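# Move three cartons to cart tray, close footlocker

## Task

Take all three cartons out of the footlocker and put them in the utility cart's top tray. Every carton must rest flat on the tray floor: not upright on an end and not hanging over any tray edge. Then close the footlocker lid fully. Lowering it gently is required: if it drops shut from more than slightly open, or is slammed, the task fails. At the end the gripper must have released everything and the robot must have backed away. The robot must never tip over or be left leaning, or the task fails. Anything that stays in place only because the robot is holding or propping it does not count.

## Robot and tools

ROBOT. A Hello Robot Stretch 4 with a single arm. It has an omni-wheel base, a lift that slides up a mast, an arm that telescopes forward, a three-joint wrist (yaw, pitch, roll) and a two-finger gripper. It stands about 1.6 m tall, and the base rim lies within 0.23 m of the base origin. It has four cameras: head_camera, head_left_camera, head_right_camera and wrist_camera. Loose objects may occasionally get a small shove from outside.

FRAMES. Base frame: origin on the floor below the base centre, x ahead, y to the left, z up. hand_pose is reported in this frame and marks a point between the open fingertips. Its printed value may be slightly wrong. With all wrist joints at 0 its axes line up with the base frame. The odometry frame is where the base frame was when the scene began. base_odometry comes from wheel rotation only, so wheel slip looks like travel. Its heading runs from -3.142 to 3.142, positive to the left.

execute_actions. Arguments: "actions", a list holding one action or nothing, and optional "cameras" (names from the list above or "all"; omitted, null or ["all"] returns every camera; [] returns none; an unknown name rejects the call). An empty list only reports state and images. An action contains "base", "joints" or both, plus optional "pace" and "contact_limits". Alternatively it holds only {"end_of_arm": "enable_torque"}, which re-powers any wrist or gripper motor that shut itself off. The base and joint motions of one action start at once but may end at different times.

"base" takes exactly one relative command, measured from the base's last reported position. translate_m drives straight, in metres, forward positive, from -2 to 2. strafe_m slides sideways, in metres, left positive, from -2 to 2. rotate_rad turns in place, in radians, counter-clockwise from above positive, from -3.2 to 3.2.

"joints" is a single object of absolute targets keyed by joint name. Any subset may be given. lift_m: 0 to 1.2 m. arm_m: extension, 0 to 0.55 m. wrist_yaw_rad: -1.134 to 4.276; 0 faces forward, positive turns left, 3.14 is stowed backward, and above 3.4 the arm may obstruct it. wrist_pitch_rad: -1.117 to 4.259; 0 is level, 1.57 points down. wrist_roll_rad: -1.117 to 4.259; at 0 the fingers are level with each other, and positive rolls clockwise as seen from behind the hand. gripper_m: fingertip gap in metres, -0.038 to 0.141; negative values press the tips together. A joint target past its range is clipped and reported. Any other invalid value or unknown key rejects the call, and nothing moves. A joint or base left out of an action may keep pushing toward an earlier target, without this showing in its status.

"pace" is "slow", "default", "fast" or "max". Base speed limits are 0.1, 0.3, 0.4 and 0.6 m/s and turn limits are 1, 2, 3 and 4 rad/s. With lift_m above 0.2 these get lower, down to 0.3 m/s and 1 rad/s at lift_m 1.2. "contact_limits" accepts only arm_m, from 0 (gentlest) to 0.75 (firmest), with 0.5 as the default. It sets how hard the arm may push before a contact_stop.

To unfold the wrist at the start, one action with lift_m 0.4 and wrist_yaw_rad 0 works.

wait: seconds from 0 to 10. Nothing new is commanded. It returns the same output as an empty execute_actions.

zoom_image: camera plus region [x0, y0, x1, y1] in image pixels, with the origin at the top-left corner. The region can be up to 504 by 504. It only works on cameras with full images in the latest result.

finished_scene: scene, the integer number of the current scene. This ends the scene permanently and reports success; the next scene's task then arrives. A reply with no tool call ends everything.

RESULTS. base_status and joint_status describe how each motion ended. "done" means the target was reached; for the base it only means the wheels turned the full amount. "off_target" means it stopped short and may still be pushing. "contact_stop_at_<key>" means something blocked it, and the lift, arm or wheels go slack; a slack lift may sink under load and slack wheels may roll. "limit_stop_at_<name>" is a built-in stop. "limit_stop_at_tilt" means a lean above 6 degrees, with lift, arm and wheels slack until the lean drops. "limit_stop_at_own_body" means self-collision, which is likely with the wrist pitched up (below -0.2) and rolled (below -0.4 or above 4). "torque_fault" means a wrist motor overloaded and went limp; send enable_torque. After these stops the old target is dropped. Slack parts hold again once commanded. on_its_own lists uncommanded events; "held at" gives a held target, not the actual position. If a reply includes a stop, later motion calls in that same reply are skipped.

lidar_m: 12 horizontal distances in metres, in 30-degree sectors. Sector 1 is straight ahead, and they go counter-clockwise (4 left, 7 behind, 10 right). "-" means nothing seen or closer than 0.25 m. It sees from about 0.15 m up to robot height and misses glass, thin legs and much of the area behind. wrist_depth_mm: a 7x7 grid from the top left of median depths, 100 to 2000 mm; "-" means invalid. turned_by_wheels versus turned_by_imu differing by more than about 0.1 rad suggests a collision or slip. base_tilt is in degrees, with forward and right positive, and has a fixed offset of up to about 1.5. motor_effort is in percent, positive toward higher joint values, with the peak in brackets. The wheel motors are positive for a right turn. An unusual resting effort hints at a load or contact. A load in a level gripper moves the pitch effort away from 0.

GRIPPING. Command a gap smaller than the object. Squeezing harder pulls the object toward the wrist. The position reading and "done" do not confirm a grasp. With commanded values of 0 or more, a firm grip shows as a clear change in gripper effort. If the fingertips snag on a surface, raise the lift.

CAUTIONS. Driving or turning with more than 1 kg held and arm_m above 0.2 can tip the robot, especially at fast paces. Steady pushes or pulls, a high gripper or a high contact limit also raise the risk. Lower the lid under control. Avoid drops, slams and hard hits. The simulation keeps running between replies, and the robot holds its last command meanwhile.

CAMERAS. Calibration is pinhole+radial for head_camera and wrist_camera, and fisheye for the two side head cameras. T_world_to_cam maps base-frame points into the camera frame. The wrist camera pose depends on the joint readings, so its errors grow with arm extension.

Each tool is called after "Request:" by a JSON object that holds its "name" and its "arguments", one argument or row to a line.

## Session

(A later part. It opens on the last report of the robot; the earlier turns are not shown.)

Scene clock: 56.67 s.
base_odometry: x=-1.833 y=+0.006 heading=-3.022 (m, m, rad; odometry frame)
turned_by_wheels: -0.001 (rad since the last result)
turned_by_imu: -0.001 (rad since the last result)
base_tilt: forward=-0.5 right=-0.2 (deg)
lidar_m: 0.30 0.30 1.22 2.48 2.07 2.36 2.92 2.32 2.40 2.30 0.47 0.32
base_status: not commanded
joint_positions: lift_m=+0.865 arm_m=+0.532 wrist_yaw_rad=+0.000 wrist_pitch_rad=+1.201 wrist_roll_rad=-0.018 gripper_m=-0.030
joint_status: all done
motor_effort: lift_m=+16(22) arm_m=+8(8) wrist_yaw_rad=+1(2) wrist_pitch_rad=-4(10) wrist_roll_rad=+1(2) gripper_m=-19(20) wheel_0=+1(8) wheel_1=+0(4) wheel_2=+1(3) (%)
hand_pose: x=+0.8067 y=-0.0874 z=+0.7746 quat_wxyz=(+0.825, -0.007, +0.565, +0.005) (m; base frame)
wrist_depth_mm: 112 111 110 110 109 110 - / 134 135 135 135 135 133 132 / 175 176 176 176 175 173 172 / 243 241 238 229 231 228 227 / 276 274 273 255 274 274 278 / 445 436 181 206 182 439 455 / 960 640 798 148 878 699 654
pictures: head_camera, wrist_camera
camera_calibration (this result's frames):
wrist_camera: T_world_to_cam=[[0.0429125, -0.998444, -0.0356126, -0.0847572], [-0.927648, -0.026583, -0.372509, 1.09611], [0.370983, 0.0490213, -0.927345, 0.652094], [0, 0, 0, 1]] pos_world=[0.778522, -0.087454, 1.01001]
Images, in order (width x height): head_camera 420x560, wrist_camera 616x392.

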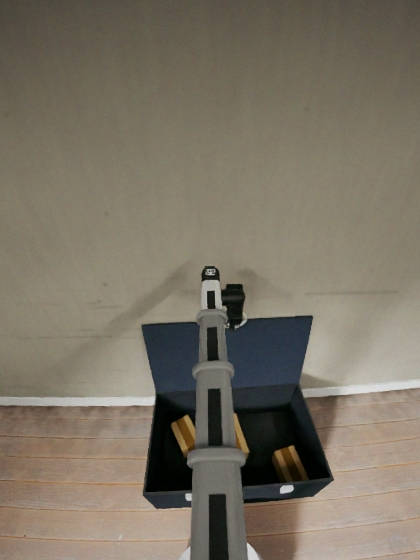

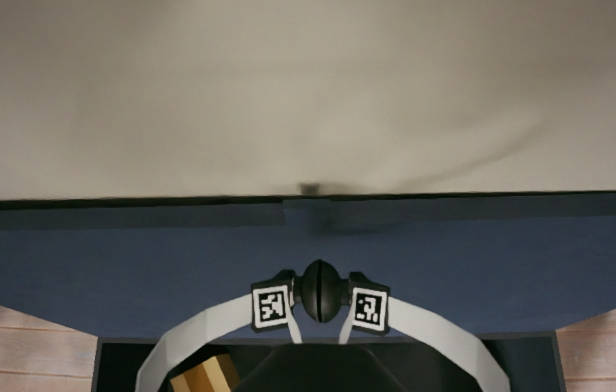

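Lid is open. Look inside.

Request:
{"name": "execute_actions", "arguments": {
  "actions": [
    {"joints":{"lift_m":0.7,"wrist_pitch_rad":1.57,"arm_m":0.3,"gripper_m":0.13}}
  ],
  "cameras": ["wrist_camera"]
}}

Scene clock: 59.13 s.
base_odometry: x=-1.833 y=+0.006 heading=-3.022 (m, m, rad; odometry frame)
turned_by_wheels: +0.000 (rad since the last result)
turned_by_imu: -0.001 (rad since the last result)
base_tilt: forward=-0.6 right=-0.1 (deg)
lidar_m: 0.30 0.34 1.21 2.48 2.06 2.37 2.90 2.32 2.38 2.27 0.45 0.33
base_status: not commanded
joint_positions: lift_m=+0.700 arm_m=+0.302 wrist_yaw_rad=+0.000 wrist_pitch_rad=+1.570 wrist_roll_rad=-0.018 gripper_m=+0.130
joint_status: all done
motor_effort: lift_m=+16(15) arm_m=-9(11) wrist_yaw_rad=+1(0) wrist_pitch_rad=-2(2) wrist_roll_rad=+1(1) gripper_m=+2(13) wheel_0=+1(1) wheel_1=+0(0) wheel_2=+1(1) (%)
hand_pose: x=+0.4726 y=-0.0874 z=+0.5901 quat_wxyz=(+0.707, -0.006, +0.707, +0.006) (m; base frame)
wrist_depth_mm: 504 508 508 521 525 549 525 / 569 683 715 723 778 759 591 / 569 699 683 676 788 778 597 / 564 732 809 798 788 723 597 / 559 723 809 809 788 661 603 / 715 597 220 627 559 492 544 / 866 854 723 139 809 798 798
pictures: wrist_camera
camera_calibration (this result's frames):
wrist_camera: T_world_to_cam=[[0.0269804, -0.998451, -0.0486651, -0.0617649], [-0.99957, -0.0263865, -0.0128055, 0.539148], [0.0115015, 0.0489897, -0.998733, 0.816994], [0, 0, 0, 1]] pos_world=[0.531186, -0.0874673, 0.819857]
Images, in order (width x height): wrist_camera 616x392.

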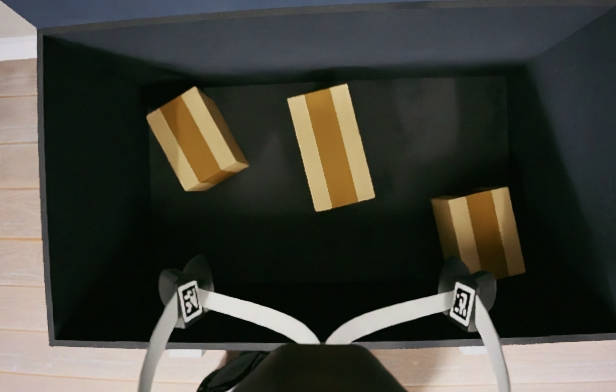

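Request:
{"name": "execute_actions", "arguments": {
  "actions": [
    {"base":{"strafe_m":-0.009},"joints":{"lift_m":0.3,"arm_m":0.46,"gripper_m":0.141,"wrist_roll_rad":-0.25}}
  ],
  "cameras": ["wrist_camera","head_camera"]
}}

Scene clock: 61.93 s.
base_odometry: x=-1.834 y=+0.015 heading=-3.022 (m, m, rad; odometry frame)
turned_by_wheels: +0.000 (rad since the last result)
turned_by_imu: -0.001 (rad since the last result)
base_tilt: forward=-0.5 right=-0.1 (deg)
lidar_m: 0.30 0.32 0.44 2.48 2.08 2.40 2.91 2.32 2.40 2.27 0.44 0.34
base_status: done
joint_positions: lift_m=+0.300 arm_m=+0.458 wrist_yaw_rad=+0.000 wrist_pitch_rad=+1.570 wrist_roll_rad=-0.250 gripper_m=+0.141
joint_status: all done
motor_effort: lift_m=+16(17) arm_m=+8(7) wrist_yaw_rad=+1(2) wrist_pitch_rad=-1(2) wrist_roll_rad=-1(1) gripper_m=+3(2) wheel_0=+1(5) wheel_1=+0(8) wheel_2=+0(6) (%)
hand_pose: x=+0.6296 y=-0.0874 z=+0.1901 quat_wxyz=(+0.702, -0.088, +0.701, +0.088) (m; base frame)
wrist_depth_mm: 264 228 193 171 153 140 - / 343 382 325 267 227 193 178 / 285 399 397 392 384 332 281 / 286 375 397 273 387 382 377 / 286 370 399 273 389 384 379 / 407 404 278 273 272 196 379 / 413 410 402 135 389 384 379
pictures: head_camera, wrist_camera
camera_calibration (this result's frames):
wrist_camera: T_world_to_cam=[[0.255762, -0.965525, -0.0484588, -0.226679], [-0.96674, -0.255428, -0.0130529, 0.650361], [0.000225163, 0.0501855, -0.99874, 0.422885], [0, 0, 0, 1]] pos_world=[0.68661, -0.0739666, 0.419856]
Images, in order (width x height): head_camera 420x560, wrist_camera 616x392.

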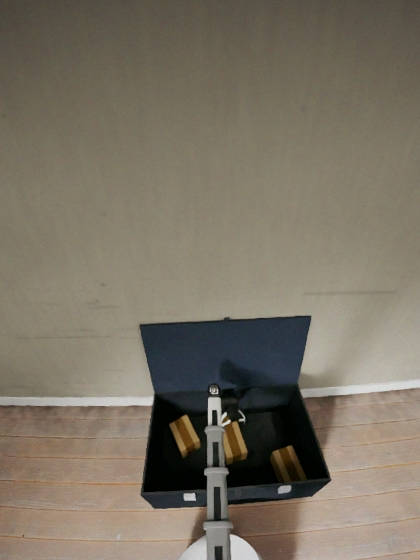

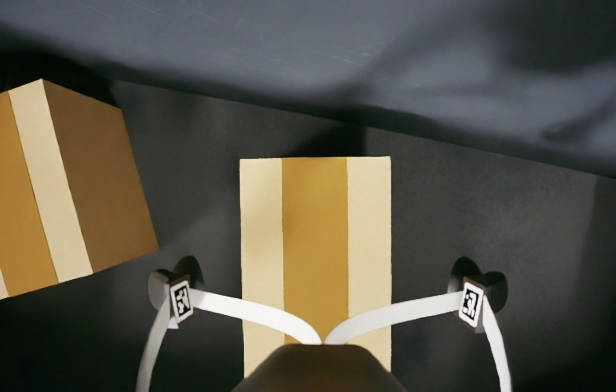

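Request:
{"name": "execute_actions", "arguments": {
  "actions": [
    {"joints":{"lift_m":0.21,"arm_m":0.44}}
  ],
  "cameras": []
}}

Request:
{"name": "execute_actions", "arguments": {
  "actions": [
    {"joints":{"gripper_m":0.05}}
  ],
  "cameras": ["wrist_camera"]
}}

Request:
{"name": "execute_actions", "arguments": {
  "actions": [
    {"joints":{"lift_m":0.65}}
  ],
  "cameras": ["wrist_camera"]
}}

Scene clock: 63.40 s.
base_odometry: x=-1.834 y=+0.015 heading=-3.022 (m, m, rad; odometry frame)
turned_by_wheels: +0.000 (rad since the last result)
turned_by_imu: -0.001 (rad since the last result)
base_tilt: forward=-0.6 right=-0.1 (deg)
lidar_m: 0.32 0.30 0.43 2.48 2.04 2.36 2.91 2.31 2.39 2.27 0.47 0.33
base_status: not commanded
joint_positions: lift_m=+0.211 arm_m=+0.442 wrist_yaw_rad=+0.000 wrist_pitch_rad=+1.571 wrist_roll_rad=-0.250 gripper_m=+0.141
joint_status: all done
motor_effort: lift_m=+14(16) arm_m=-9(9) wrist_yaw_rad=+2(0) wrist_pitch_rad=-3(3) wrist_roll_rad=+0(1) gripper_m=+1(0) wheel_0=+1(1) wheel_1=+0(0) wheel_2=+0(0) (%)
hand_pose: x=+0.6125 y=-0.0874 z=+0.1003 quat_wxyz=(+0.702, -0.088, +0.702, +0.088) (m; base frame)
wrist_depth_mm: 310 281 238 211 190 173 165 / 281 309 304 301 281 239 218 / 264 310 186 182 181 294 291 / 250 310 186 183 182 294 291 / 243 312 187 184 182 294 293 / 315 314 187 184 182 199 294 / 319 314 188 139 183 298 294
pictures: none
No camera images: the call's "cameras" was empty. Leave "cameras" out to get every camera's image.

Scene clock: 65.33 s.
base_odometry: x=-1.834 y=+0.015 heading=-3.022 (m, m, rad; odometry frame)
turned_by_wheels: +0.000 (rad since the last result)
turned_by_imu: -0.001 (rad since the last result)
base_tilt: forward=-0.6 right=-0.1 (deg)
lidar_m: 0.30 0.31 0.45 2.49 2.04 2.38 2.90 2.28 2.38 2.27 0.47 0.31
base_status: not commanded
joint_positions: lift_m=+0.210 arm_m=+0.442 wrist_yaw_rad=+0.000 wrist_pitch_rad=+1.570 wrist_roll_rad=-0.250 gripper_m=+0.050
joint_status: all done
motor_effort: lift_m=+18(18) arm_m=-8(9) wrist_yaw_rad=+0(1) wrist_pitch_rad=+0(3) wrist_roll_rad=+0(1) gripper_m=-26(24) wheel_0=+1(1) wheel_1=+0(0) wheel_2=+0(0) (%)
hand_pose: x=+0.6127 y=-0.0874 z=+0.0999 quat_wxyz=(+0.702, -0.088, +0.701, +0.088) (m; base frame)
wrist_depth_mm: 309 283 242 213 191 175 166 / 279 307 303 297 258 242 220 / 264 307 170 167 165 291 289 / 249 307 171 168 166 293 290 / 245 309 172 168 167 291 290 / 315 309 172 169 167 178 290 / 315 312 173 169 167 297 291
pictures: wrist_camera
camera_calibration (this result's frames):
wrist_camera: T_world_to_cam=[[0.255715, -0.965538, -0.0484367, -0.226688], [-0.966752, -0.255377, -0.0131362, 0.632812], [0.000313888, 0.0501854, -0.99874, 0.332762], [0, 0, 0, 1]] pos_world=[0.669635, -0.0739696, 0.329675]
Images, in order (width x height): wrist_camera 616x392.

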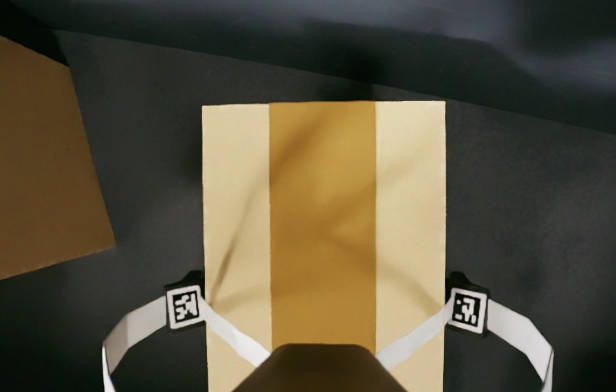

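Scene clock: 68.07 s.
base_odometry: x=-1.834 y=+0.015 heading=-3.022 (m, m, rad; odometry frame)
turned_by_wheels: +0.000 (rad since the last result)
turned_by_imu: -0.001 (rad since the last result)
base_tilt: forward=-0.5 right=-0.2 (deg)
lidar_m: 0.31 0.35 0.42 2.49 2.07 2.36 2.90 2.32 2.40 2.26 0.45 0.31
base_status: not commanded
joint_positions: lift_m=+0.649 arm_m=+0.442 wrist_yaw_rad=+0.000 wrist_pitch_rad=+1.570 wrist_roll_rad=-0.250 gripper_m=+0.050
joint_status: all done
motor_effort: lift_m=+27(29) arm_m=-8(9) wrist_yaw_rad=+2(1) wrist_pitch_rad=+0(0) wrist_roll_rad=+0(1) gripper_m=-24(25) wheel_0=+2(1) wheel_1=+0(0) wheel_2=+0(0) (%)
hand_pose: x=+0.6127 y=-0.0874 z=+0.5392 quat_wxyz=(+0.702, -0.088, +0.701, +0.088) (m; base frame)
wrist_depth_mm: 394 357 319 291 268 250 235 / 488 512 421 368 330 315 290 / 496 640 170 167 165 415 402 / 517 668 171 168 167 723 585 / 539 768 172 169 167 723 580 / 564 691 172 169 167 178 549 / 535 574 173 169 167 615 504
pictures: wrist_camera
camera_calibration (this result's frames):
wrist_camera: T_world_to_cam=[[0.255717, -0.965538, -0.0484228, -0.205424], [-0.966751, -0.255377, -0.0131889, 0.63862], [0.000368298, 0.0501854, -0.99874, 0.771423], [0, 0, 0, 1]] pos_world=[0.669633, -0.0739696, 0.768926]
Images, in order (width x height): wrist_camera 616x392.

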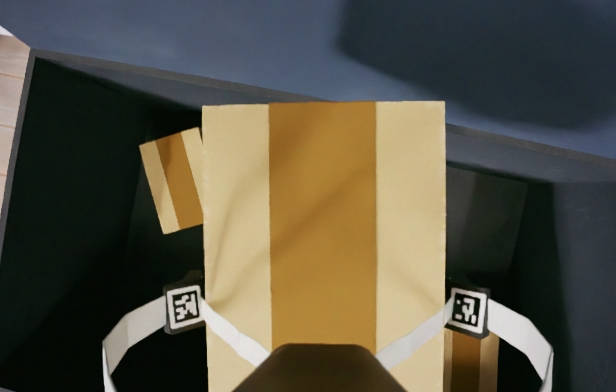

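Request:
{"name": "execute_actions", "arguments": {
  "actions": [
    {"base":{"translate_m":-1.2},"joints":{"arm_m":0.05,"wrist_roll_rad":0,"lift_m":1.0}}
  ],
  "cameras": []
}}

Request:
{"name": "execute_actions", "arguments": {
  "actions": [
    {"base":{"rotate_rad":-2.35}}
  ],
  "cameras": ["head_camera","head_left_camera"]
}}

Scene clock: 73.73 s.
base_odometry: x=-0.643 y=+0.157 heading=-3.022 (m, m, rad; odometry frame)
turned_by_wheels: +0.000 (rad since the last result)
turned_by_imu: -0.003 (rad since the last result)
base_tilt: forward=-0.6 right=-0.2 (deg)
lidar_m: 0.29 2.14 2.58 1.65 1.73 1.75 1.71 1.38 1.39 2.29 2.37 0.31
base_status: done
joint_positions: lift_m=+0.999 arm_m=+0.052 wrist_yaw_rad=+0.000 wrist_pitch_rad=+1.570 wrist_roll_rad=+0.000 gripper_m=+0.050
joint_status: all done
motor_effort: lift_m=+27(30) arm_m=-8(10) wrist_yaw_rad=+1(1) wrist_pitch_rad=+0(2) wrist_roll_rad=+1(4) gripper_m=-27(28) wheel_0=-1(0) wheel_1=+0(8) wheel_2=+0(9) (%)
hand_pose: x=+0.2227 y=-0.0874 z=+0.8892 quat_wxyz=(+0.707, +0.000, +0.707, +0.000) (m; base frame)
wrist_depth_mm: 1160 1160 1138 1118 1098 1098 1098 / 1182 1138 1118 1118 1118 1098 1078 / 1182 1160 171 167 165 1118 1078 / 1182 1160 171 168 166 1118 1098 / 1182 1160 171 169 167 1098 1078 / 1205 1160 172 169 167 177 1098 / 1182 1160 173 169 167 1098 1098
pictures: none
No camera images: the call's "cameras" was empty. Leave "cameras" out to get every camera's image.

Scene clock: 76.50 s.
base_odometry: x=-0.643 y=+0.157 heading=+0.911 (m, m, rad; odometry frame)
turned_by_wheels: -2.350 (rad since the last result)
turned_by_imu: -2.377 (rad since the last result)
base_tilt: forward=-0.6 right=-0.2 (deg)
lidar_m: 0.30 1.51 2.30 2.39 1.52 1.50 2.39 1.83 1.67 1.90 1.70 0.28
base_status: done
joint_positions: lift_m=+0.999 arm_m=+0.052 wrist_yaw_rad=+0.000 wrist_pitch_rad=+1.570 wrist_roll_rad=+0.000 gripper_m=+0.050
joint_status: not commanded
motor_effort: lift_m=+27(27) arm_m=-9(9) wrist_yaw_rad=+0(1) wrist_pitch_rad=-1(2) wrist_roll_rad=+1(1) gripper_m=-27(26) wheel_0=+2(6) wheel_1=+1(5) wheel_2=-1(5) (%)
hand_pose: x=+0.2227 y=-0.0874 z=+0.8892 quat_wxyz=(+0.707, +0.000, +0.707, +0.000) (m; base frame)
wrist_depth_mm: 1160 1160 1118 1118 1118 1078 1078 / 1160 1138 1138 1138 1098 1098 1078 / 1182 1160 170 167 165 1098 1098 / 1182 1160 171 168 166 1118 1098 / 1182 1182 172 168 167 1078 1098 / 1182 1160 172 169 167 177 1098 / 1182 1182 173 168 167 1098 1078
pictures: head_camera, head_left_camera
Images, in order (width x height): head_camera 420x560, head_left_camera 420x672.

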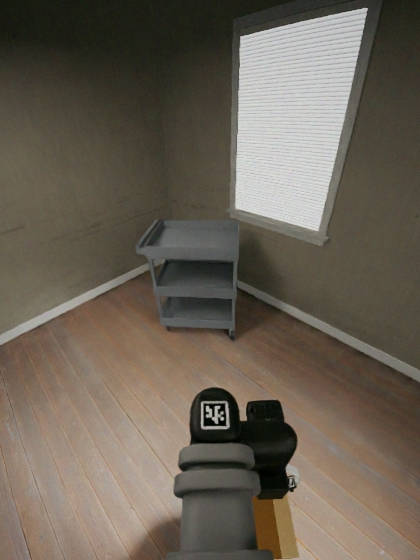

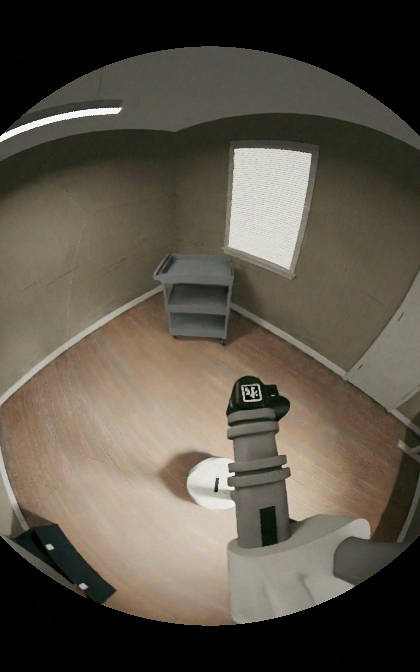

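Request:
{"name": "execute_actions", "arguments": {
  "actions": [
    {"base":{"translate_m":0.95},"joints":{"lift_m":1.08,"arm_m":0.2}}
  ],
  "cameras": ["head_camera","wrist_camera"]
}}

Scene clock: 81.20 s.
base_odometry: x=-0.061 y=+0.908 heading=+0.911 (m, m, rad; odometry frame)
turned_by_wheels: +0.000 (rad since the last result)
turned_by_imu: -0.002 (rad since the last result)
base_tilt: forward=-0.6 right=-0.1 (deg)
lidar_m: 0.25 0.47 1.63 1.88 2.74 2.21 3.19 2.35 2.06 1.18 0.99 0.25
base_status: done
joint_positions: lift_m=+1.079 arm_m=+0.199 wrist_yaw_rad=+0.000 wrist_pitch_rad=+1.570 wrist_roll_rad=+0.000 gripper_m=+0.050
joint_status: all done
motor_effort: lift_m=+27(29) arm_m=+8(11) wrist_yaw_rad=+2(2) wrist_pitch_rad=+0(5) wrist_roll_rad=+1(1) gripper_m=-25(27) wheel_0=+0(4) wheel_1=+0(8) wheel_2=+1(10) (%)
hand_pose: x=+0.3697 y=-0.0874 z=+0.9692 quat_wxyz=(+0.707, +0.000, +0.707, +0.000) (m; base frame)
wrist_depth_mm: 410 407 402 394 392 1060 878 / 413 407 404 397 392 1182 1025 / 415 410 170 167 165 1182 1182 / 1255 1255 171 168 166 1182 1160 / 1255 1281 171 169 167 1182 1205 / 1281 1255 172 170 167 177 1182 / 1281 1281 174 169 167 1160 1160
pictures: head_camera, wrist_camera
camera_calibration (this result's frames):
wrist_camera: T_world_to_cam=[[0.00961106, -0.998769, -0.0486709, -0.0341432], [-0.999871, -0.00897386, -0.0132937, 0.443289], [0.0128405, 0.0487924, -0.998726, 1.19623], [0, 0, 0, 1]] pos_world=[0.4282, -0.0884901, 1.19894]
Images, in order (width x height): head_camera 420x560, wrist_camera 616x392.

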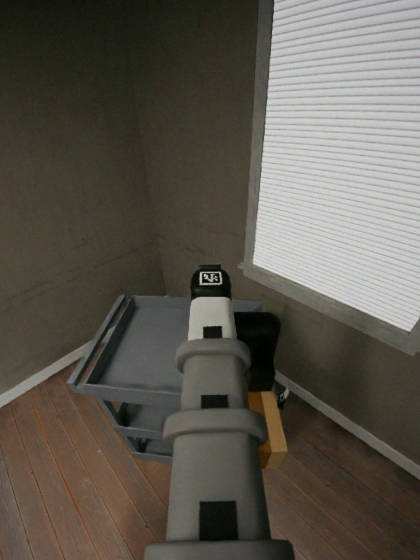

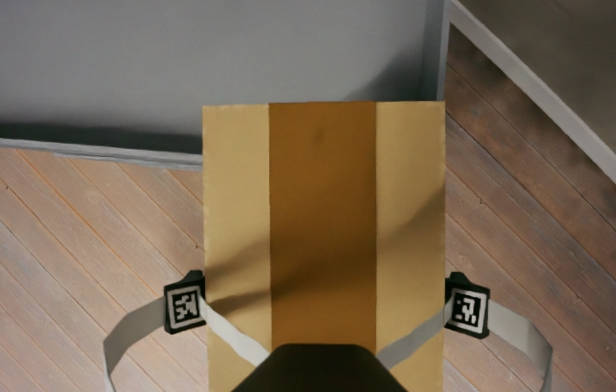

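Request:
{"name": "execute_actions", "arguments": {
  "actions": [
    {"joints":{"arm_m":0.5,"wrist_roll_rad":0.07}}
  ],
  "cameras": []
}}

Request:
{"name": "execute_actions", "arguments": {
  "actions": [
    {"joints":{"lift_m":0.985}}
  ],
  "cameras": ["wrist_camera"]
}}

Request:
{"name": "execute_actions", "arguments": {
  "actions": [
    {"joints":{"gripper_m":0.135},"pace":"slow"}
  ],
  "cameras": []
}}

Request:
{"name": "execute_actions", "arguments": {
  "actions": [
    {"joints":{"lift_m":1.1}}
  ],
  "cameras": ["wrist_camera"]
}}

Scene clock: 83.37 s.
base_odometry: x=-0.061 y=+0.908 heading=+0.911 (m, m, rad; odometry frame)
turned_by_wheels: +0.000 (rad since the last result)
turned_by_imu: -0.001 (rad since the last result)
base_tilt: forward=-0.6 right=-0.1 (deg)
lidar_m: 0.41 0.45 1.63 1.89 2.75 2.21 3.17 2.34 2.06 1.21 1.00 0.44
base_status: not commanded
joint_positions: lift_m=+1.079 arm_m=+0.498 wrist_yaw_rad=+0.000 wrist_pitch_rad=+1.570 wrist_roll_rad=+0.070 gripper_m=+0.050
joint_status: all done
motor_effort: lift_m=+27(27) arm_m=+8(14) wrist_yaw_rad=-1(1) wrist_pitch_rad=+0(1) wrist_roll_rad=+2(3) gripper_m=-25(21) wheel_0=+0(0) wheel_1=+0(1) wheel_2=+0(0) (%)
hand_pose: x=+0.6698 y=-0.0874 z=+0.9692 quat_wxyz=(+0.707, +0.025, +0.706, -0.024) (m; base frame)
wrist_depth_mm: 410 397 384 382 375 707 609 / 410 404 402 394 392 842 715 / 413 407 170 167 165 1078 891 / 415 407 171 167 166 1182 1138 / 415 413 172 168 167 1205 1160 / 415 410 173 169 167 177 1182 / 418 413 173 169 167 1182 1160
pictures: none
No camera images: the call's "cameras" was empty. Leave "cameras" out to get every camera's image.

Scene clock: 84.77 s.
base_odometry: x=-0.061 y=+0.908 heading=+0.911 (m, m, rad; odometry frame)
turned_by_wheels: +0.000 (rad since the last result)
turned_by_imu: -0.001 (rad since the last result)
base_tilt: forward=-0.6 right=-0.1 (deg)
lidar_m: 0.43 0.48 1.62 1.92 2.73 2.21 3.18 2.35 2.05 1.19 0.99 0.42
base_status: not commanded
joint_positions: lift_m=+0.985 arm_m=+0.498 wrist_yaw_rad=+0.000 wrist_pitch_rad=+1.570 wrist_roll_rad=+0.070 gripper_m=+0.050
joint_status: all done
motor_effort: lift_m=+19(27) arm_m=+9(9) wrist_yaw_rad=+1(1) wrist_pitch_rad=+0(0) wrist_roll_rad=+2(2) gripper_m=-24(24) wheel_0=+0(0) wheel_1=+0(0) wheel_2=+0(0) (%)
hand_pose: x=+0.6697 y=-0.0874 z=+0.8749 quat_wxyz=(+0.707, +0.025, +0.706, -0.024) (m; base frame)
wrist_depth_mm: 312 307 304 300 297 273 615 / 314 309 304 301 297 272 715 / 314 310 170 167 165 271 878 / 315 309 171 168 166 270 1060 / 317 312 172 169 167 290 1060 / 317 312 172 169 167 177 1078 / 319 312 174 169 167 281 1078
pictures: wrist_camera
camera_calibration (this result's frames):
wrist_camera: T_world_to_cam=[[-0.0599728, -0.997009, -0.0487433, 0.00520314], [-0.998069, 0.0606839, -0.0132423, 0.746818], [0.0161606, 0.047855, -0.998724, 1.09591], [0, 0, 0, 1]] pos_world=[0.727978, -0.0925772, 1.10466]
Images, in order (width x height): wrist_camera 616x392.

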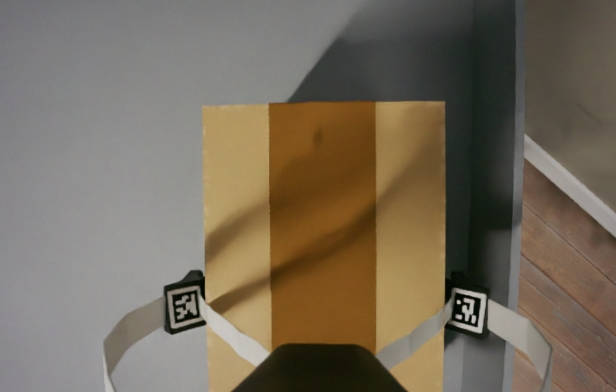

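Scene clock: 88.60 s.
base_odometry: x=-0.061 y=+0.908 heading=+0.911 (m, m, rad; odometry frame)
turned_by_wheels: +0.000 (rad since the last result)
turned_by_imu: -0.002 (rad since the last result)
base_tilt: forward=-0.5 right=-0.2 (deg)
lidar_m: 0.43 0.47 1.63 1.89 2.74 2.21 3.22 2.33 2.07 1.22 0.98 0.44
base_status: not commanded
joint_positions: lift_m=+0.985 arm_m=+0.498 wrist_yaw_rad=+0.000 wrist_pitch_rad=+1.570 wrist_roll_rad=+0.070 gripper_m=+0.135
joint_status: all done
motor_effort: lift_m=+19(19) arm_m=+9(8) wrist_yaw_rad=+2(3) wrist_pitch_rad=-2(6) wrist_roll_rad=+1(1) gripper_m=+2(26) wheel_0=+0(0) wheel_1=+0(0) wheel_2=+0(0) (%)
hand_pose: x=+0.6695 y=-0.0874 z=+0.8749 quat_wxyz=(+0.707, +0.025, +0.706, -0.025) (m; base frame)
wrist_depth_mm: 314 310 304 301 298 270 615 / 315 310 306 303 298 272 707 / 314 310 187 185 183 271 878 / 317 312 188 185 183 293 1078 / 319 314 189 186 183 266 1060 / 317 314 189 186 184 202 1078 / 319 315 190 139 185 282 1078
pictures: none
No camera images: the call's "cameras" was empty. Leave "cameras" out to get every camera's image.

Scene clock: 90.13 s.
base_odometry: x=-0.061 y=+0.908 heading=+0.911 (m, m, rad; odometry frame)
turned_by_wheels: +0.000 (rad since the last result)
turned_by_imu: -0.001 (rad since the last result)
base_tilt: forward=-0.6 right=-0.1 (deg)
lidar_m: 0.42 0.49 1.62 1.91 2.74 2.21 3.19 2.33 2.06 1.21 0.99 0.43
base_status: not commanded
joint_positions: lift_m=+1.100 arm_m=+0.498 wrist_yaw_rad=+0.000 wrist_pitch_rad=+1.570 wrist_roll_rad=+0.070 gripper_m=+0.135
joint_status: all done
motor_effort: lift_m=+25(26) arm_m=+8(9) wrist_yaw_rad=+2(2) wrist_pitch_rad=-1(2) wrist_roll_rad=+1(2) gripper_m=-1(0) wheel_0=+1(1) wheel_1=+1(0) wheel_2=+0(1) (%)
hand_pose: x=+0.6696 y=-0.0874 z=+0.9893 quat_wxyz=(+0.707, +0.025, +0.706, -0.025) (m; base frame)
wrist_depth_mm: 410 397 415 410 402 699 615 / 433 430 421 418 410 842 707 / 433 430 424 418 413 1078 878 / 436 430 427 300 399 1182 1118 / 439 430 427 301 397 1205 1182 / 436 433 216 301 300 204 1205 / 439 433 430 141 418 1205 1182
pictures: wrist_camera
camera_calibration (this result's frames):
wrist_camera: T_world_to_cam=[[-0.0604752, -0.99698, -0.0487181, 0.0110863], [-0.998045, 0.0611664, -0.0128237, 0.747787], [0.0157649, 0.0478473, -0.99873, 1.21049], [0, 0, 0, 1]] pos_world=[0.727913, -0.0926055, 1.21909]
Images, in order (width x height): wrist_camera 616x392.

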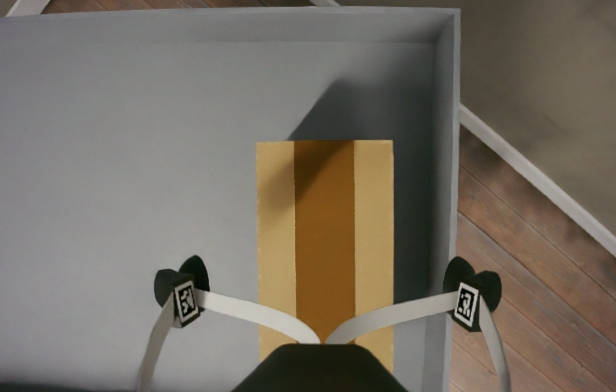

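Request:
{"name": "execute_actions", "arguments": {
  "actions": [
    {"base":{"translate_m":-0.95},"joints":{"arm_m":0.05},"pace":"fast"}
  ],
  "cameras": []
}}

Request:
{"name": "execute_actions", "arguments": {
  "actions": [
    {"base":{"rotate_rad":2.36},"joints":{"lift_m":0.6,"wrist_roll_rad":-0.6,"gripper_m":0.141},"pace":"fast"}
  ],
  "cameras": []
}}

Request:
{"name": "execute_actions", "arguments": {
  "actions": [
    {"base":{"strafe_m":0.25},"pace":"fast"}
  ],
  "cameras": []
}}

Request:
{"name": "execute_actions", "arguments": {
  "actions": [
    {"base":{"translate_m":1.18},"joints":{"arm_m":0.47},"pace":"fast"}
  ],
  "cameras": ["wrist_camera","head_camera"]
}}

Scene clock: 94.77 s.
base_odometry: x=-0.643 y=+0.157 heading=+0.911 (m, m, rad; odometry frame)
turned_by_wheels: +0.000 (rad since the last result)
turned_by_imu: -0.003 (rad since the last result)
base_tilt: forward=-0.6 right=-0.1 (deg)
lidar_m: 1.38 1.49 2.31 2.41 1.51 1.50 2.38 1.79 1.65 1.92 1.70 1.69
base_status: done
joint_positions: lift_m=+1.100 arm_m=+0.051 wrist_yaw_rad=+0.000 wrist_pitch_rad=+1.570 wrist_roll_rad=+0.070 gripper_m=+0.135
joint_status: all done
motor_effort: lift_m=+25(25) arm_m=-8(7) wrist_yaw_rad=+1(0) wrist_pitch_rad=-2(2) wrist_roll_rad=+1(2) gripper_m=-1(4) wheel_0=+0(8) wheel_1=-1(4) wheel_2=-2(11) (%)
hand_pose: x=+0.2225 y=-0.0874 z=+0.9894 quat_wxyz=(+0.707, +0.025, +0.706, -0.025) (m; base frame)
wrist_depth_mm: 1281 1229 1229 1229 1205 1205 1182 / 1281 1255 1255 1229 1229 1205 1160 / 1308 1255 1229 1229 1229 1205 1160 / 1308 1281 1255 1229 1205 1205 1182 / 1281 1281 1255 1042 1205 1229 1182 / 1281 1281 216 1025 1025 204 1205 / 1281 1255 1255 141 1229 1205 1229
pictures: none
No camera images: the call's "cameras" was empty. Leave "cameras" out to get every camera's image.

Scene clock: 97.87 s.
base_odometry: x=-0.643 y=+0.157 heading=-3.013 (m, m, rad; odometry frame)
turned_by_wheels: +2.360 (rad since the last result)
turned_by_imu: +2.384 (rad since the last result)
base_tilt: forward=-0.5 right=+0.0 (deg)
lidar_m: 1.49 2.12 2.58 1.66 1.74 1.76 1.71 1.37 1.37 2.27 2.38 1.58
base_status: done
joint_positions: lift_m=+0.600 arm_m=+0.052 wrist_yaw_rad=+0.000 wrist_pitch_rad=+1.570 wrist_roll_rad=-0.599 gripper_m=+0.141
joint_status: all done
motor_effort: lift_m=+16(22) arm_m=-9(8) wrist_yaw_rad=+1(1) wrist_pitch_rad=-1(2) wrist_roll_rad=-1(6) gripper_m=-3(2) wheel_0=-3(6) wheel_1=-2(2) wheel_2=+0(6) (%)
hand_pose: x=+0.2227 y=-0.0874 z=+0.4901 quat_wxyz=(+0.676, -0.209, +0.675, +0.209) (m; base frame)
wrist_depth_mm: 750 741 723 715 707 699 691 / 750 741 741 723 707 699 691 / 750 741 732 723 715 699 691 / 750 741 530 723 715 707 699 / 759 517 512 508 715 699 699 / 750 521 508 508 707 196 699 / 750 517 512 135 715 707 691
pictures: none
No camera images: the call's "cameras" was empty. Leave "cameras" out to get every camera's image.

Scene clock: 99.70 s.
base_odometry: x=-0.611 y=-0.091 heading=-3.013 (m, m, rad; odometry frame)
turned_by_wheels: +0.000 (rad since the last result)
turned_by_imu: -0.001 (rad since the last result)
base_tilt: forward=-0.6 right=-0.1 (deg)
lidar_m: 1.50 2.12 2.31 1.40 1.49 1.77 1.70 1.56 1.55 2.55 2.65 1.56
base_status: done
joint_positions: lift_m=+0.600 arm_m=+0.052 wrist_yaw_rad=+0.000 wrist_pitch_rad=+1.570 wrist_roll_rad=-0.599 gripper_m=+0.141
joint_status: not commanded
motor_effort: lift_m=+16(16) arm_m=-8(8) wrist_yaw_rad=+2(2) wrist_pitch_rad=-1(0) wrist_roll_rad=-1(1) gripper_m=+2(1) wheel_0=+3(14) wheel_1=-1(8) wheel_2=+1(3) (%)
hand_pose: x=+0.2227 y=-0.0874 z=+0.4901 quat_wxyz=(+0.676, -0.209, +0.675, +0.209) (m; base frame)
wrist_depth_mm: 750 732 732 715 707 699 691 / 750 741 723 723 707 699 691 / 750 741 732 715 707 707 691 / 750 741 525 723 707 699 691 / 759 517 512 508 715 707 691 / 759 517 508 508 707 196 699 / 768 521 517 135 715 699 699
pictures: none
No camera images: the call's "cameras" was empty. Leave "cameras" out to get every camera's image.

Scene clock: 103.93 s.
base_odometry: x=-1.781 y=-0.243 heading=-3.013 (m, m, rad; odometry frame)
turned_by_wheels: +0.000 (rad since the last result)
turned_by_imu: -0.001 (rad since the last result)
base_tilt: forward=-0.6 right=-0.2 (deg)
lidar_m: 0.29 0.92 1.25 2.21 1.85 2.05 2.87 2.45 2.64 2.55 0.47 0.34
base_status: done
joint_positions: lift_m=+0.600 arm_m=+0.469 wrist_yaw_rad=+0.000 wrist_pitch_rad=+1.570 wrist_roll_rad=-0.600 gripper_m=+0.141
joint_status: all done
motor_effort: lift_m=+16(16) arm_m=+9(8) wrist_yaw_rad=+0(2) wrist_pitch_rad=+0(2) wrist_roll_rad=+0(1) gripper_m=+1(1) wheel_0=+0(11) wheel_1=+0(7) wheel_2=+1(13) (%)
hand_pose: x=+0.6397 y=-0.0874 z=+0.4901 quat_wxyz=(+0.676, -0.209, +0.675, +0.209) (m; base frame)
wrist_depth_mm: 741 741 723 301 240 200 178 / 750 741 723 379 301 238 206 / 750 741 732 640 382 300 250 / 750 741 535 574 683 382 314 / 759 741 654 580 683 676 442 / 750 469 699 699 699 196 676 / 750 473 627 135 691 683 676
pictures: head_camera, wrist_camera
camera_calibration (this result's frames):
wrist_camera: T_world_to_cam=[[0.571656, -0.819081, -0.0481192, -0.404165], [-0.82032, -0.571756, -0.0130191, 0.542677], [-0.0168487, 0.0469156, -0.998757, 0.733124], [0, 0, 0, 1]] pos_world=[0.688565, -0.0551595, 0.71983]
Images, in order (width x height): head_camera 420x560, wrist_camera 616x392.

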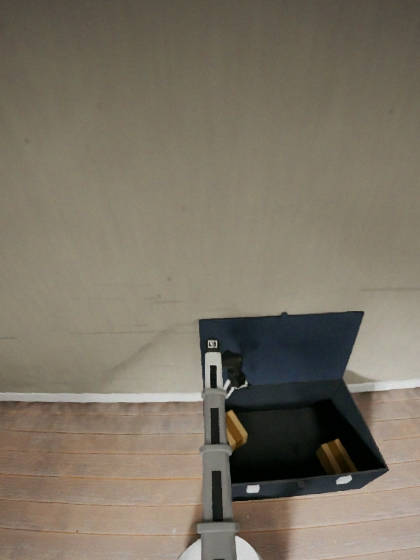

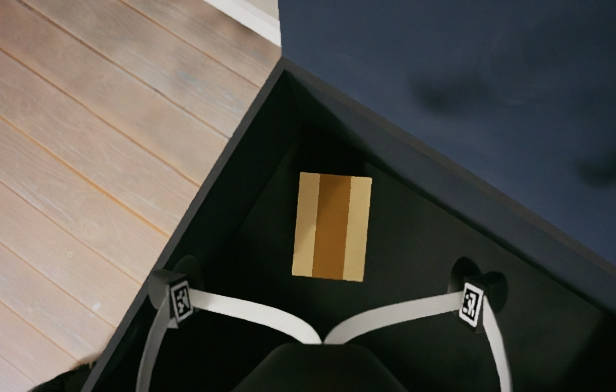

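Request:
{"name": "execute_actions", "arguments": {
  "actions": [
    {"joints":{"lift_m":0.3,"arm_m":0.48,"wrist_roll_rad":-0.53}}
  ],
  "cameras": ["wrist_camera"]
}}

Scene clock: 106.27 s.
base_odometry: x=-1.781 y=-0.243 heading=-3.013 (m, m, rad; odometry frame)
turned_by_wheels: +0.000 (rad since the last result)
turned_by_imu: -0.001 (rad since the last result)
base_tilt: forward=-0.6 right=-0.2 (deg)
lidar_m: 0.32 0.91 1.25 2.20 1.86 2.06 2.89 2.46 2.64 2.53 0.49 0.34
base_status: not commanded
joint_positions: lift_m=+0.300 arm_m=+0.478 wrist_yaw_rad=+0.000 wrist_pitch_rad=+1.570 wrist_roll_rad=-0.531 gripper_m=+0.141
joint_status: all done
motor_effort: lift_m=+16(16) arm_m=+9(8) wrist_yaw_rad=+0(0) wrist_pitch_rad=-1(0) wrist_roll_rad=+2(2) gripper_m=-2(2) wheel_0=+0(0) wheel_1=-1(1) wheel_2=+1(0) (%)
hand_pose: x=+0.6496 y=-0.0874 z=+0.1901 quat_wxyz=(+0.683, -0.185, +0.682, +0.185) (m; base frame)
wrist_depth_mm: 121 158 219 190 145 117 - / 130 177 273 306 203 150 - / 144 201 334 392 340 214 173 / 160 232 384 272 271 373 251 / 179 265 397 274 272 382 379 / 204 282 277 273 272 196 379 / 236 364 402 135 389 384 382
pictures: wrist_camera
camera_calibration (this result's frames):
wrist_camera: T_world_to_cam=[[0.513416, -0.856782, -0.0482621, -0.389694], [-0.85803, -0.513437, -0.0129127, 0.576469], [-0.0137162, 0.0480399, -0.998751, 0.431751], [0, 0, 0, 1]] pos_world=[0.700625, -0.058644, 0.419848]
Images, in order (width x height): wrist_camera 616x392.

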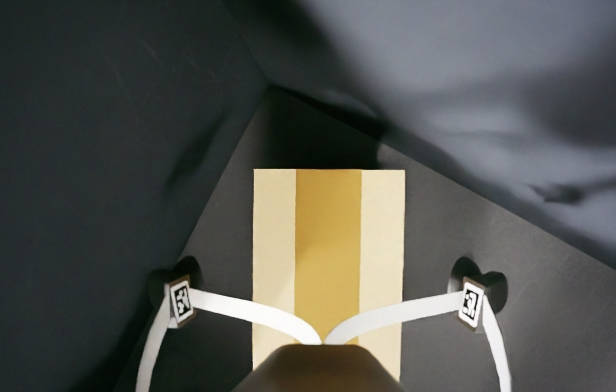

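Request:
{"name": "execute_actions", "arguments": {
  "actions": [
    {"joints":{"lift_m":0.21}}
  ],
  "cameras": []
}}

Request:
{"name": "execute_actions", "arguments": {
  "actions": [
    {"joints":{"gripper_m":0.05}}
  ],
  "cameras": []
}}

Request:
{"name": "execute_actions", "arguments": {
  "actions": [
    {"joints":{"lift_m":0.6}}
  ],
  "cameras": []
}}

Request:
{"name": "execute_actions", "arguments": {
  "actions": [
    {"base":{"translate_m":-0.69},"joints":{"arm_m":0.05,"wrist_roll_rad":0.07}}
  ],
  "cameras": []
}}

Request:
{"name": "execute_actions", "arguments": {
  "actions": [
    {"base":{"rotate_rad":-2.35}}
  ],
  "cameras": []
}}

Request:
{"name": "execute_actions", "arguments": {
  "actions": [
    {"base":{"translate_m":1.45},"joints":{"lift_m":1.14,"arm_m":0.2},"pace":"fast"}
  ],
  "cameras": []
}}

Request:
{"name": "execute_actions", "arguments": {
  "actions": [
    {"joints":{"arm_m":0.5}}
  ],
  "cameras": ["head_camera","wrist_camera"]
}}

Scene clock: 107.87 s.
base_odometry: x=-1.781 y=-0.243 heading=-3.013 (m, m, rad; odometry frame)
turned_by_wheels: +0.000 (rad since the last result)
turned_by_imu: -0.001 (rad since the last result)
base_tilt: forward=-0.6 right=-0.1 (deg)
lidar_m: 0.32 0.90 1.28 2.21 1.85 2.08 2.88 2.46 2.66 2.52 0.48 0.33
base_status: not commanded
joint_positions: lift_m=+0.210 arm_m=+0.478 wrist_yaw_rad=+0.000 wrist_pitch_rad=+1.570 wrist_roll_rad=-0.531 gripper_m=+0.141
joint_status: all done
motor_effort: lift_m=+15(17) arm_m=+9(9) wrist_yaw_rad=+2(0) wrist_pitch_rad=-1(1) wrist_roll_rad=+2(2) gripper_m=-2(1) wheel_0=+0(0) wheel_1=-1(1) wheel_2=+0(0) (%)
hand_pose: x=+0.6496 y=-0.0874 z=+0.1002 quat_wxyz=(+0.683, -0.185, +0.682, +0.185) (m; base frame)
wrist_depth_mm: 121 158 219 189 144 118 - / 131 176 274 300 202 149 - / 144 202 303 300 297 213 172 / 160 232 186 183 181 294 250 / 180 266 186 183 181 296 293 / 204 285 187 183 181 191 291 / 236 314 187 140 182 297 294
pictures: none
No camera images: the call's "cameras" was empty. Leave "cameras" out to get every camera's image.

Scene clock: 109.80 s.
base_odometry: x=-1.781 y=-0.243 heading=-3.013 (m, m, rad; odometry frame)
turned_by_wheels: +0.000 (rad since the last result)
turned_by_imu: -0.001 (rad since the last result)
base_tilt: forward=-0.6 right=-0.1 (deg)
lidar_m: 0.31 0.90 1.24 2.22 1.86 2.07 2.89 2.46 2.66 2.53 0.48 0.33
base_status: not commanded
joint_positions: lift_m=+0.210 arm_m=+0.478 wrist_yaw_rad=+0.000 wrist_pitch_rad=+1.570 wrist_roll_rad=-0.530 gripper_m=+0.050
joint_status: all done
motor_effort: lift_m=+17(17) arm_m=+8(9) wrist_yaw_rad=+2(1) wrist_pitch_rad=+0(1) wrist_roll_rad=+2(2) gripper_m=-23(24) wheel_0=+0(0) wheel_1=-1(0) wheel_2=+0(0) (%)
hand_pose: x=+0.6497 y=-0.0874 z=+0.1000 quat_wxyz=(+0.683, -0.185, +0.682, +0.185) (m; base frame)
wrist_depth_mm: 121 158 218 191 145 118 - / 130 176 272 298 204 150 - / 144 200 301 300 294 213 173 / 160 232 171 168 167 293 253 / 180 273 172 169 167 293 290 / 204 268 172 169 167 177 293 / 235 309 172 169 167 294 290
pictures: none
No camera images: the call's "cameras" was empty. Leave "cameras" out to get every camera's image.

Scene clock: 112.37 s.
base_odometry: x=-1.781 y=-0.243 heading=-3.013 (m, m, rad; odometry frame)
turned_by_wheels: +0.000 (rad since the last result)
turned_by_imu: -0.001 (rad since the last result)
base_tilt: forward=-0.6 right=-0.1 (deg)
lidar_m: 0.31 0.91 1.24 2.22 1.86 2.06 2.89 2.45 2.64 2.53 0.49 0.33
base_status: not commanded
joint_positions: lift_m=+0.600 arm_m=+0.478 wrist_yaw_rad=+0.000 wrist_pitch_rad=+1.570 wrist_roll_rad=-0.530 gripper_m=+0.050
joint_status: all done
motor_effort: lift_m=+26(27) arm_m=+8(9) wrist_yaw_rad=+1(2) wrist_pitch_rad=+0(0) wrist_roll_rad=+2(1) gripper_m=-28(23) wheel_0=+0(0) wheel_1=-1(1) wheel_2=+0(0) (%)
hand_pose: x=+0.6497 y=-0.0874 z=+0.4892 quat_wxyz=(+0.683, -0.185, +0.682, +0.185) (m; base frame)
wrist_depth_mm: 741 732 707 268 220 187 169 / 750 732 723 359 281 225 196 / 750 741 723 535 355 287 242 / 750 741 170 168 167 366 314 / 750 750 171 169 167 676 488 / 759 741 172 169 167 177 668 / 759 477 173 169 167 683 668
pictures: none
No camera images: the call's "cameras" was empty. Leave "cameras" out to get every camera's image.

Scene clock: 116.13 s.
base_odometry: x=-1.097 y=-0.154 heading=-3.013 (m, m, rad; odometry frame)
turned_by_wheels: +0.000 (rad since the last result)
turned_by_imu: -0.002 (rad since the last result)
base_tilt: forward=-0.6 right=-0.1 (deg)
lidar_m: 1.00 1.62 2.21 1.96 1.52 2.06 2.18 1.92 1.94 2.55 2.25 1.05
base_status: done
joint_positions: lift_m=+0.600 arm_m=+0.052 wrist_yaw_rad=+0.000 wrist_pitch_rad=+1.570 wrist_roll_rad=+0.070 gripper_m=+0.050
joint_status: all done
motor_effort: lift_m=+26(26) arm_m=-8(14) wrist_yaw_rad=+1(0) wrist_pitch_rad=-1(1) wrist_roll_rad=+1(5) gripper_m=-24(23) wheel_0=+0(7) wheel_1=+0(5) wheel_2=-2(13) (%)
hand_pose: x=+0.2226 y=-0.0874 z=+0.4893 quat_wxyz=(+0.707, +0.025, +0.706, -0.025) (m; base frame)
wrist_depth_mm: 750 732 715 715 707 691 691 / 741 732 723 715 707 691 691 / 750 732 723 707 715 699 699 / 741 741 171 168 166 699 699 / 750 741 171 169 167 707 699 / 759 741 172 169 167 177 699 / 768 521 172 168 167 707 699
pictures: none
No camera images: the call's "cameras" was empty. Leave "cameras" out to get every camera's image.

Scene clock: 118.60 s.
base_odometry: x=-1.097 y=-0.154 heading=+0.921 (m, m, rad; odometry frame)
turned_by_wheels: -2.350 (rad since the last result)
turned_by_imu: -2.377 (rad since the last result)
base_tilt: forward=-0.6 right=-0.1 (deg)
lidar_m: 1.90 2.54 2.53 1.20 1.01 1.01 1.84 2.21 1.52 1.65 2.18 2.17
base_status: done
joint_positions: lift_m=+0.600 arm_m=+0.052 wrist_yaw_rad=+0.000 wrist_pitch_rad=+1.570 wrist_roll_rad=+0.070 gripper_m=+0.050
joint_status: not commanded
motor_effort: lift_m=+26(26) arm_m=-9(9) wrist_yaw_rad=+1(1) wrist_pitch_rad=+0(0) wrist_roll_rad=+1(2) gripper_m=-20(23) wheel_0=+2(4) wheel_1=+0(6) wheel_2=+0(10) (%)
hand_pose: x=+0.2227 y=-0.0874 z=+0.4893 quat_wxyz=(+0.707, +0.025, +0.706, -0.025) (m; base frame)
wrist_depth_mm: 741 732 715 715 699 691 683 / 741 741 723 715 707 699 699 / 741 732 723 723 707 699 691 / 741 741 171 168 166 699 691 / 759 741 172 169 167 699 691 / 759 750 172 169 167 177 699 / 759 517 173 169 167 707 707
pictures: none
No camera images: the call's "cameras" was empty. Leave "cameras" out to get every camera's image.

Scene clock: 123.50 s.
base_odometry: x=-0.220 y=+1.000 heading=+0.921 (m, m, rad; odometry frame)
turned_by_wheels: +0.000 (rad since the last result)
turned_by_imu: -0.002 (rad since the last result)
base_tilt: forward=-0.5 right=-0.1 (deg)
lidar_m: 0.26 0.53 1.53 1.78 2.59 2.08 3.06 2.45 2.27 1.37 1.12 0.28
base_status: done
joint_positions: lift_m=+1.140 arm_m=+0.199 wrist_yaw_rad=+0.000 wrist_pitch_rad=+1.570 wrist_roll_rad=+0.070 gripper_m=+0.050
joint_status: all done
motor_effort: lift_m=+26(29) arm_m=+8(8) wrist_yaw_rad=+1(2) wrist_pitch_rad=-1(4) wrist_roll_rad=+1(1) gripper_m=-26(26) wheel_0=+0(4) wheel_1=+1(3) wheel_2=+0(16) (%)
hand_pose: x=+0.3698 y=-0.0874 z=+1.0293 quat_wxyz=(+0.707, +0.025, +0.706, -0.025) (m; base frame)
wrist_depth_mm: 452 469 466 455 452 379 418 / 442 473 466 459 455 445 430 / 1308 484 462 449 452 445 445 / 1308 1281 171 168 166 1255 1229 / 1336 1336 171 168 167 1255 1229 / 1336 1308 172 169 168 177 1229 / 1336 1308 173 169 167 1255 1255
pictures: none
No camera images: the call's "cameras" was empty. Leave "cameras" out to get every camera's image.

Scene clock: 125.50 s.
base_odometry: x=-0.220 y=+1.000 heading=+0.921 (m, m, rad; odometry frame)
turned_by_wheels: +0.000 (rad since the last result)
turned_by_imu: -0.001 (rad since the last result)
base_tilt: forward=-0.5 right=-0.2 (deg)
lidar_m: 0.47 0.52 1.54 1.79 2.59 2.07 3.05 2.44 2.25 1.37 1.13 0.47
base_status: not commanded
joint_positions: lift_m=+1.140 arm_m=+0.498 wrist_yaw_rad=+0.000 wrist_pitch_rad=+1.570 wrist_roll_rad=+0.070 gripper_m=+0.050
joint_status: all done
motor_effort: lift_m=+26(26) arm_m=+9(7) wrist_yaw_rad=-1(1) wrist_pitch_rad=+0(0) wrist_roll_rad=+1(1) gripper_m=-24(24) wheel_0=+0(0) wheel_1=+1(1) wheel_2=+0(0) (%)
hand_pose: x=+0.6697 y=-0.0874 z=+1.0293 quat_wxyz=(+0.707, +0.025, +0.706, -0.025) (m; base frame)
wrist_depth_mm: 415 466 462 452 452 442 442 / 413 469 459 455 449 445 442 / 418 469 466 455 455 330 329 / 415 473 170 168 167 330 329 / 415 473 172 168 167 330 329 / 421 469 172 169 167 177 330 / 433 469 173 168 167 452 430
pictures: head_camera, wrist_camera
camera_calibration (this result's frames):
wrist_camera: T_world_to_cam=[[-0.0601009, -0.997001, -0.0487515, 0.012825], [-0.998059, 0.0608187, -0.0133748, 0.74904], [0.0162997, 0.0478531, -0.998721, 1.24999], [0, 0, 0, 1]] pos_world=[0.727982, -0.0925851, 1.25904]
Images, in order (width x height): head_camera 420x560, wrist_camera 616x392.

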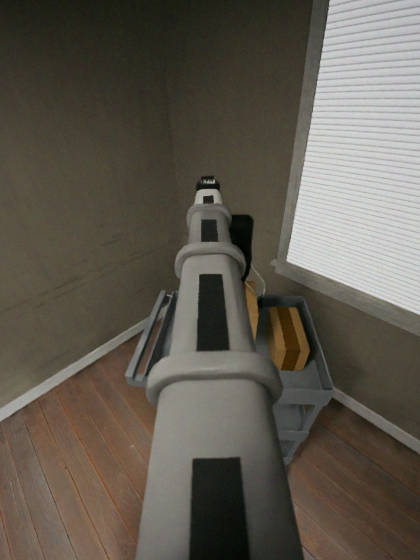

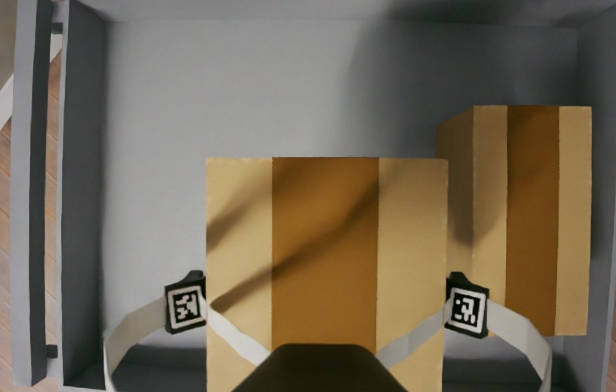

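Request:
{"name": "execute_actions", "arguments": {
  "actions": [
    {"base":{"strafe_m":-0.03},"joints":{"lift_m":0.983,"arm_m":0.53}}
  ],
  "cameras": []
}}

Request:
{"name": "execute_actions", "arguments": {
  "actions": [
    {"joints":{"gripper_m":0.13}}
  ],
  "cameras": []
}}

Request:
{"name": "execute_actions", "arguments": {
  "actions": [
    {"joints":{"lift_m":1.1}}
  ],
  "cameras": ["wrist_camera"]
}}

Scene clock: 127.90 s.
base_odometry: x=-0.196 y=+0.982 heading=+0.920 (m, m, rad; odometry frame)
turned_by_wheels: +0.000 (rad since the last result)
turned_by_imu: -0.001 (rad since the last result)
base_tilt: forward=-0.5 right=-0.1 (deg)
lidar_m: 0.46 0.53 1.55 1.81 2.62 2.08 3.07 2.43 2.28 1.34 1.10 0.49
base_status: done
joint_positions: lift_m=+0.983 arm_m=+0.528 wrist_yaw_rad=+0.000 wrist_pitch_rad=+1.570 wrist_roll_rad=+0.070 gripper_m=+0.050
joint_status: all done
motor_effort: lift_m=+17(25) arm_m=+8(1) wrist_yaw_rad=+1(1) wrist_pitch_rad=+0(0) wrist_roll_rad=+1(1) gripper_m=-24(23) wheel_0=-1(9) wheel_1=+1(10) wheel_2=-1(4) (%)
hand_pose: x=+0.6997 y=-0.0874 z=+0.8730 quat_wxyz=(+0.707, +0.025, +0.706, -0.025) (m; base frame)
wrist_depth_mm: 310 307 301 298 296 291 289 / 310 307 304 300 296 293 290 / 312 309 304 301 297 244 176 / 315 309 171 168 166 225 177 / 314 310 171 169 167 225 177 / 315 312 172 169 168 177 178 / 315 310 173 169 167 240 178
pictures: none
No camera images: the call's "cameras" was empty. Leave "cameras" out to get every camera's image.

Scene clock: 129.63 s.
base_odometry: x=-0.196 y=+0.982 heading=+0.920 (m, m, rad; odometry frame)
turned_by_wheels: +0.000 (rad since the last result)
turned_by_imu: -0.001 (rad since the last result)
base_tilt: forward=-0.5 right=-0.1 (deg)
lidar_m: 0.47 0.53 1.52 1.78 2.60 2.09 3.05 2.40 2.28 1.35 1.10 0.48
base_status: not commanded
joint_positions: lift_m=+0.983 arm_m=+0.528 wrist_yaw_rad=+0.000 wrist_pitch_rad=+1.570 wrist_roll_rad=+0.070 gripper_m=+0.130
joint_status: all done
motor_effort: lift_m=+17(17) arm_m=+8(8) wrist_yaw_rad=+2(2) wrist_pitch_rad=-2(6) wrist_roll_rad=+1(1) gripper_m=+2(24) wheel_0=-1(1) wheel_1=+1(1) wheel_2=-1(1) (%)
hand_pose: x=+0.6995 y=-0.0874 z=+0.8730 quat_wxyz=(+0.707, +0.025, +0.706, -0.025) (m; base frame)
wrist_depth_mm: 312 307 304 301 298 294 290 / 314 309 304 303 297 294 290 / 315 310 307 303 297 243 178 / 315 312 187 184 182 243 178 / 317 314 187 185 183 224 179 / 317 314 188 185 182 193 179 / 319 315 189 135 183 239 180
pictures: none
No camera images: the call's "cameras" was empty. Leave "cameras" out to get every camera's image.

Scene clock: 131.17 s.
base_odometry: x=-0.196 y=+0.982 heading=+0.920 (m, m, rad; odometry frame)
turned_by_wheels: +0.000 (rad since the last result)
turned_by_imu: -0.001 (rad since the last result)
base_tilt: forward=-0.5 right=-0.1 (deg)
lidar_m: 0.46 0.52 1.53 1.81 2.60 2.09 3.07 2.41 2.29 1.32 1.10 0.49
base_status: not commanded
joint_positions: lift_m=+1.100 arm_m=+0.529 wrist_yaw_rad=+0.000 wrist_pitch_rad=+1.570 wrist_roll_rad=+0.070 gripper_m=+0.130
joint_status: all done
motor_effort: lift_m=+25(26) arm_m=+9(8) wrist_yaw_rad=+1(2) wrist_pitch_rad=+0(0) wrist_roll_rad=+2(2) gripper_m=-1(0) wheel_0=-1(1) wheel_1=+1(1) wheel_2=-1(1) (%)
hand_pose: x=+0.6997 y=-0.0874 z=+0.9893 quat_wxyz=(+0.707, +0.025, +0.706, -0.025) (m; base frame)
wrist_depth_mm: 397 415 407 404 392 394 382 / 413 427 424 418 410 407 404 / 418 427 424 418 413 293 290 / 421 433 424 300 366 293 291 / 424 433 427 300 362 291 291 / 421 436 221 301 301 293 294 / 433 433 430 139 415 296 293
pictures: wrist_camera
camera_calibration (this result's frames):
wrist_camera: T_world_to_cam=[[-0.0605205, -0.996976, -0.0487389, 0.0129603], [-0.998037, 0.0612285, -0.013166, 0.778179], [0.0161104, 0.0478464, -0.998725, 1.20978], [0, 0, 0, 1]] pos_world=[0.757946, -0.0926092, 1.21911]
Images, in order (width x height): wrist_camera 616x392.

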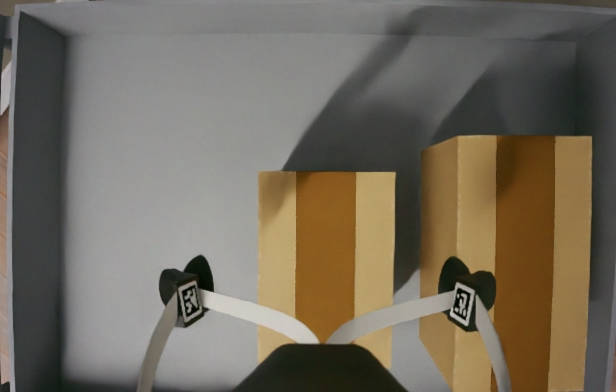

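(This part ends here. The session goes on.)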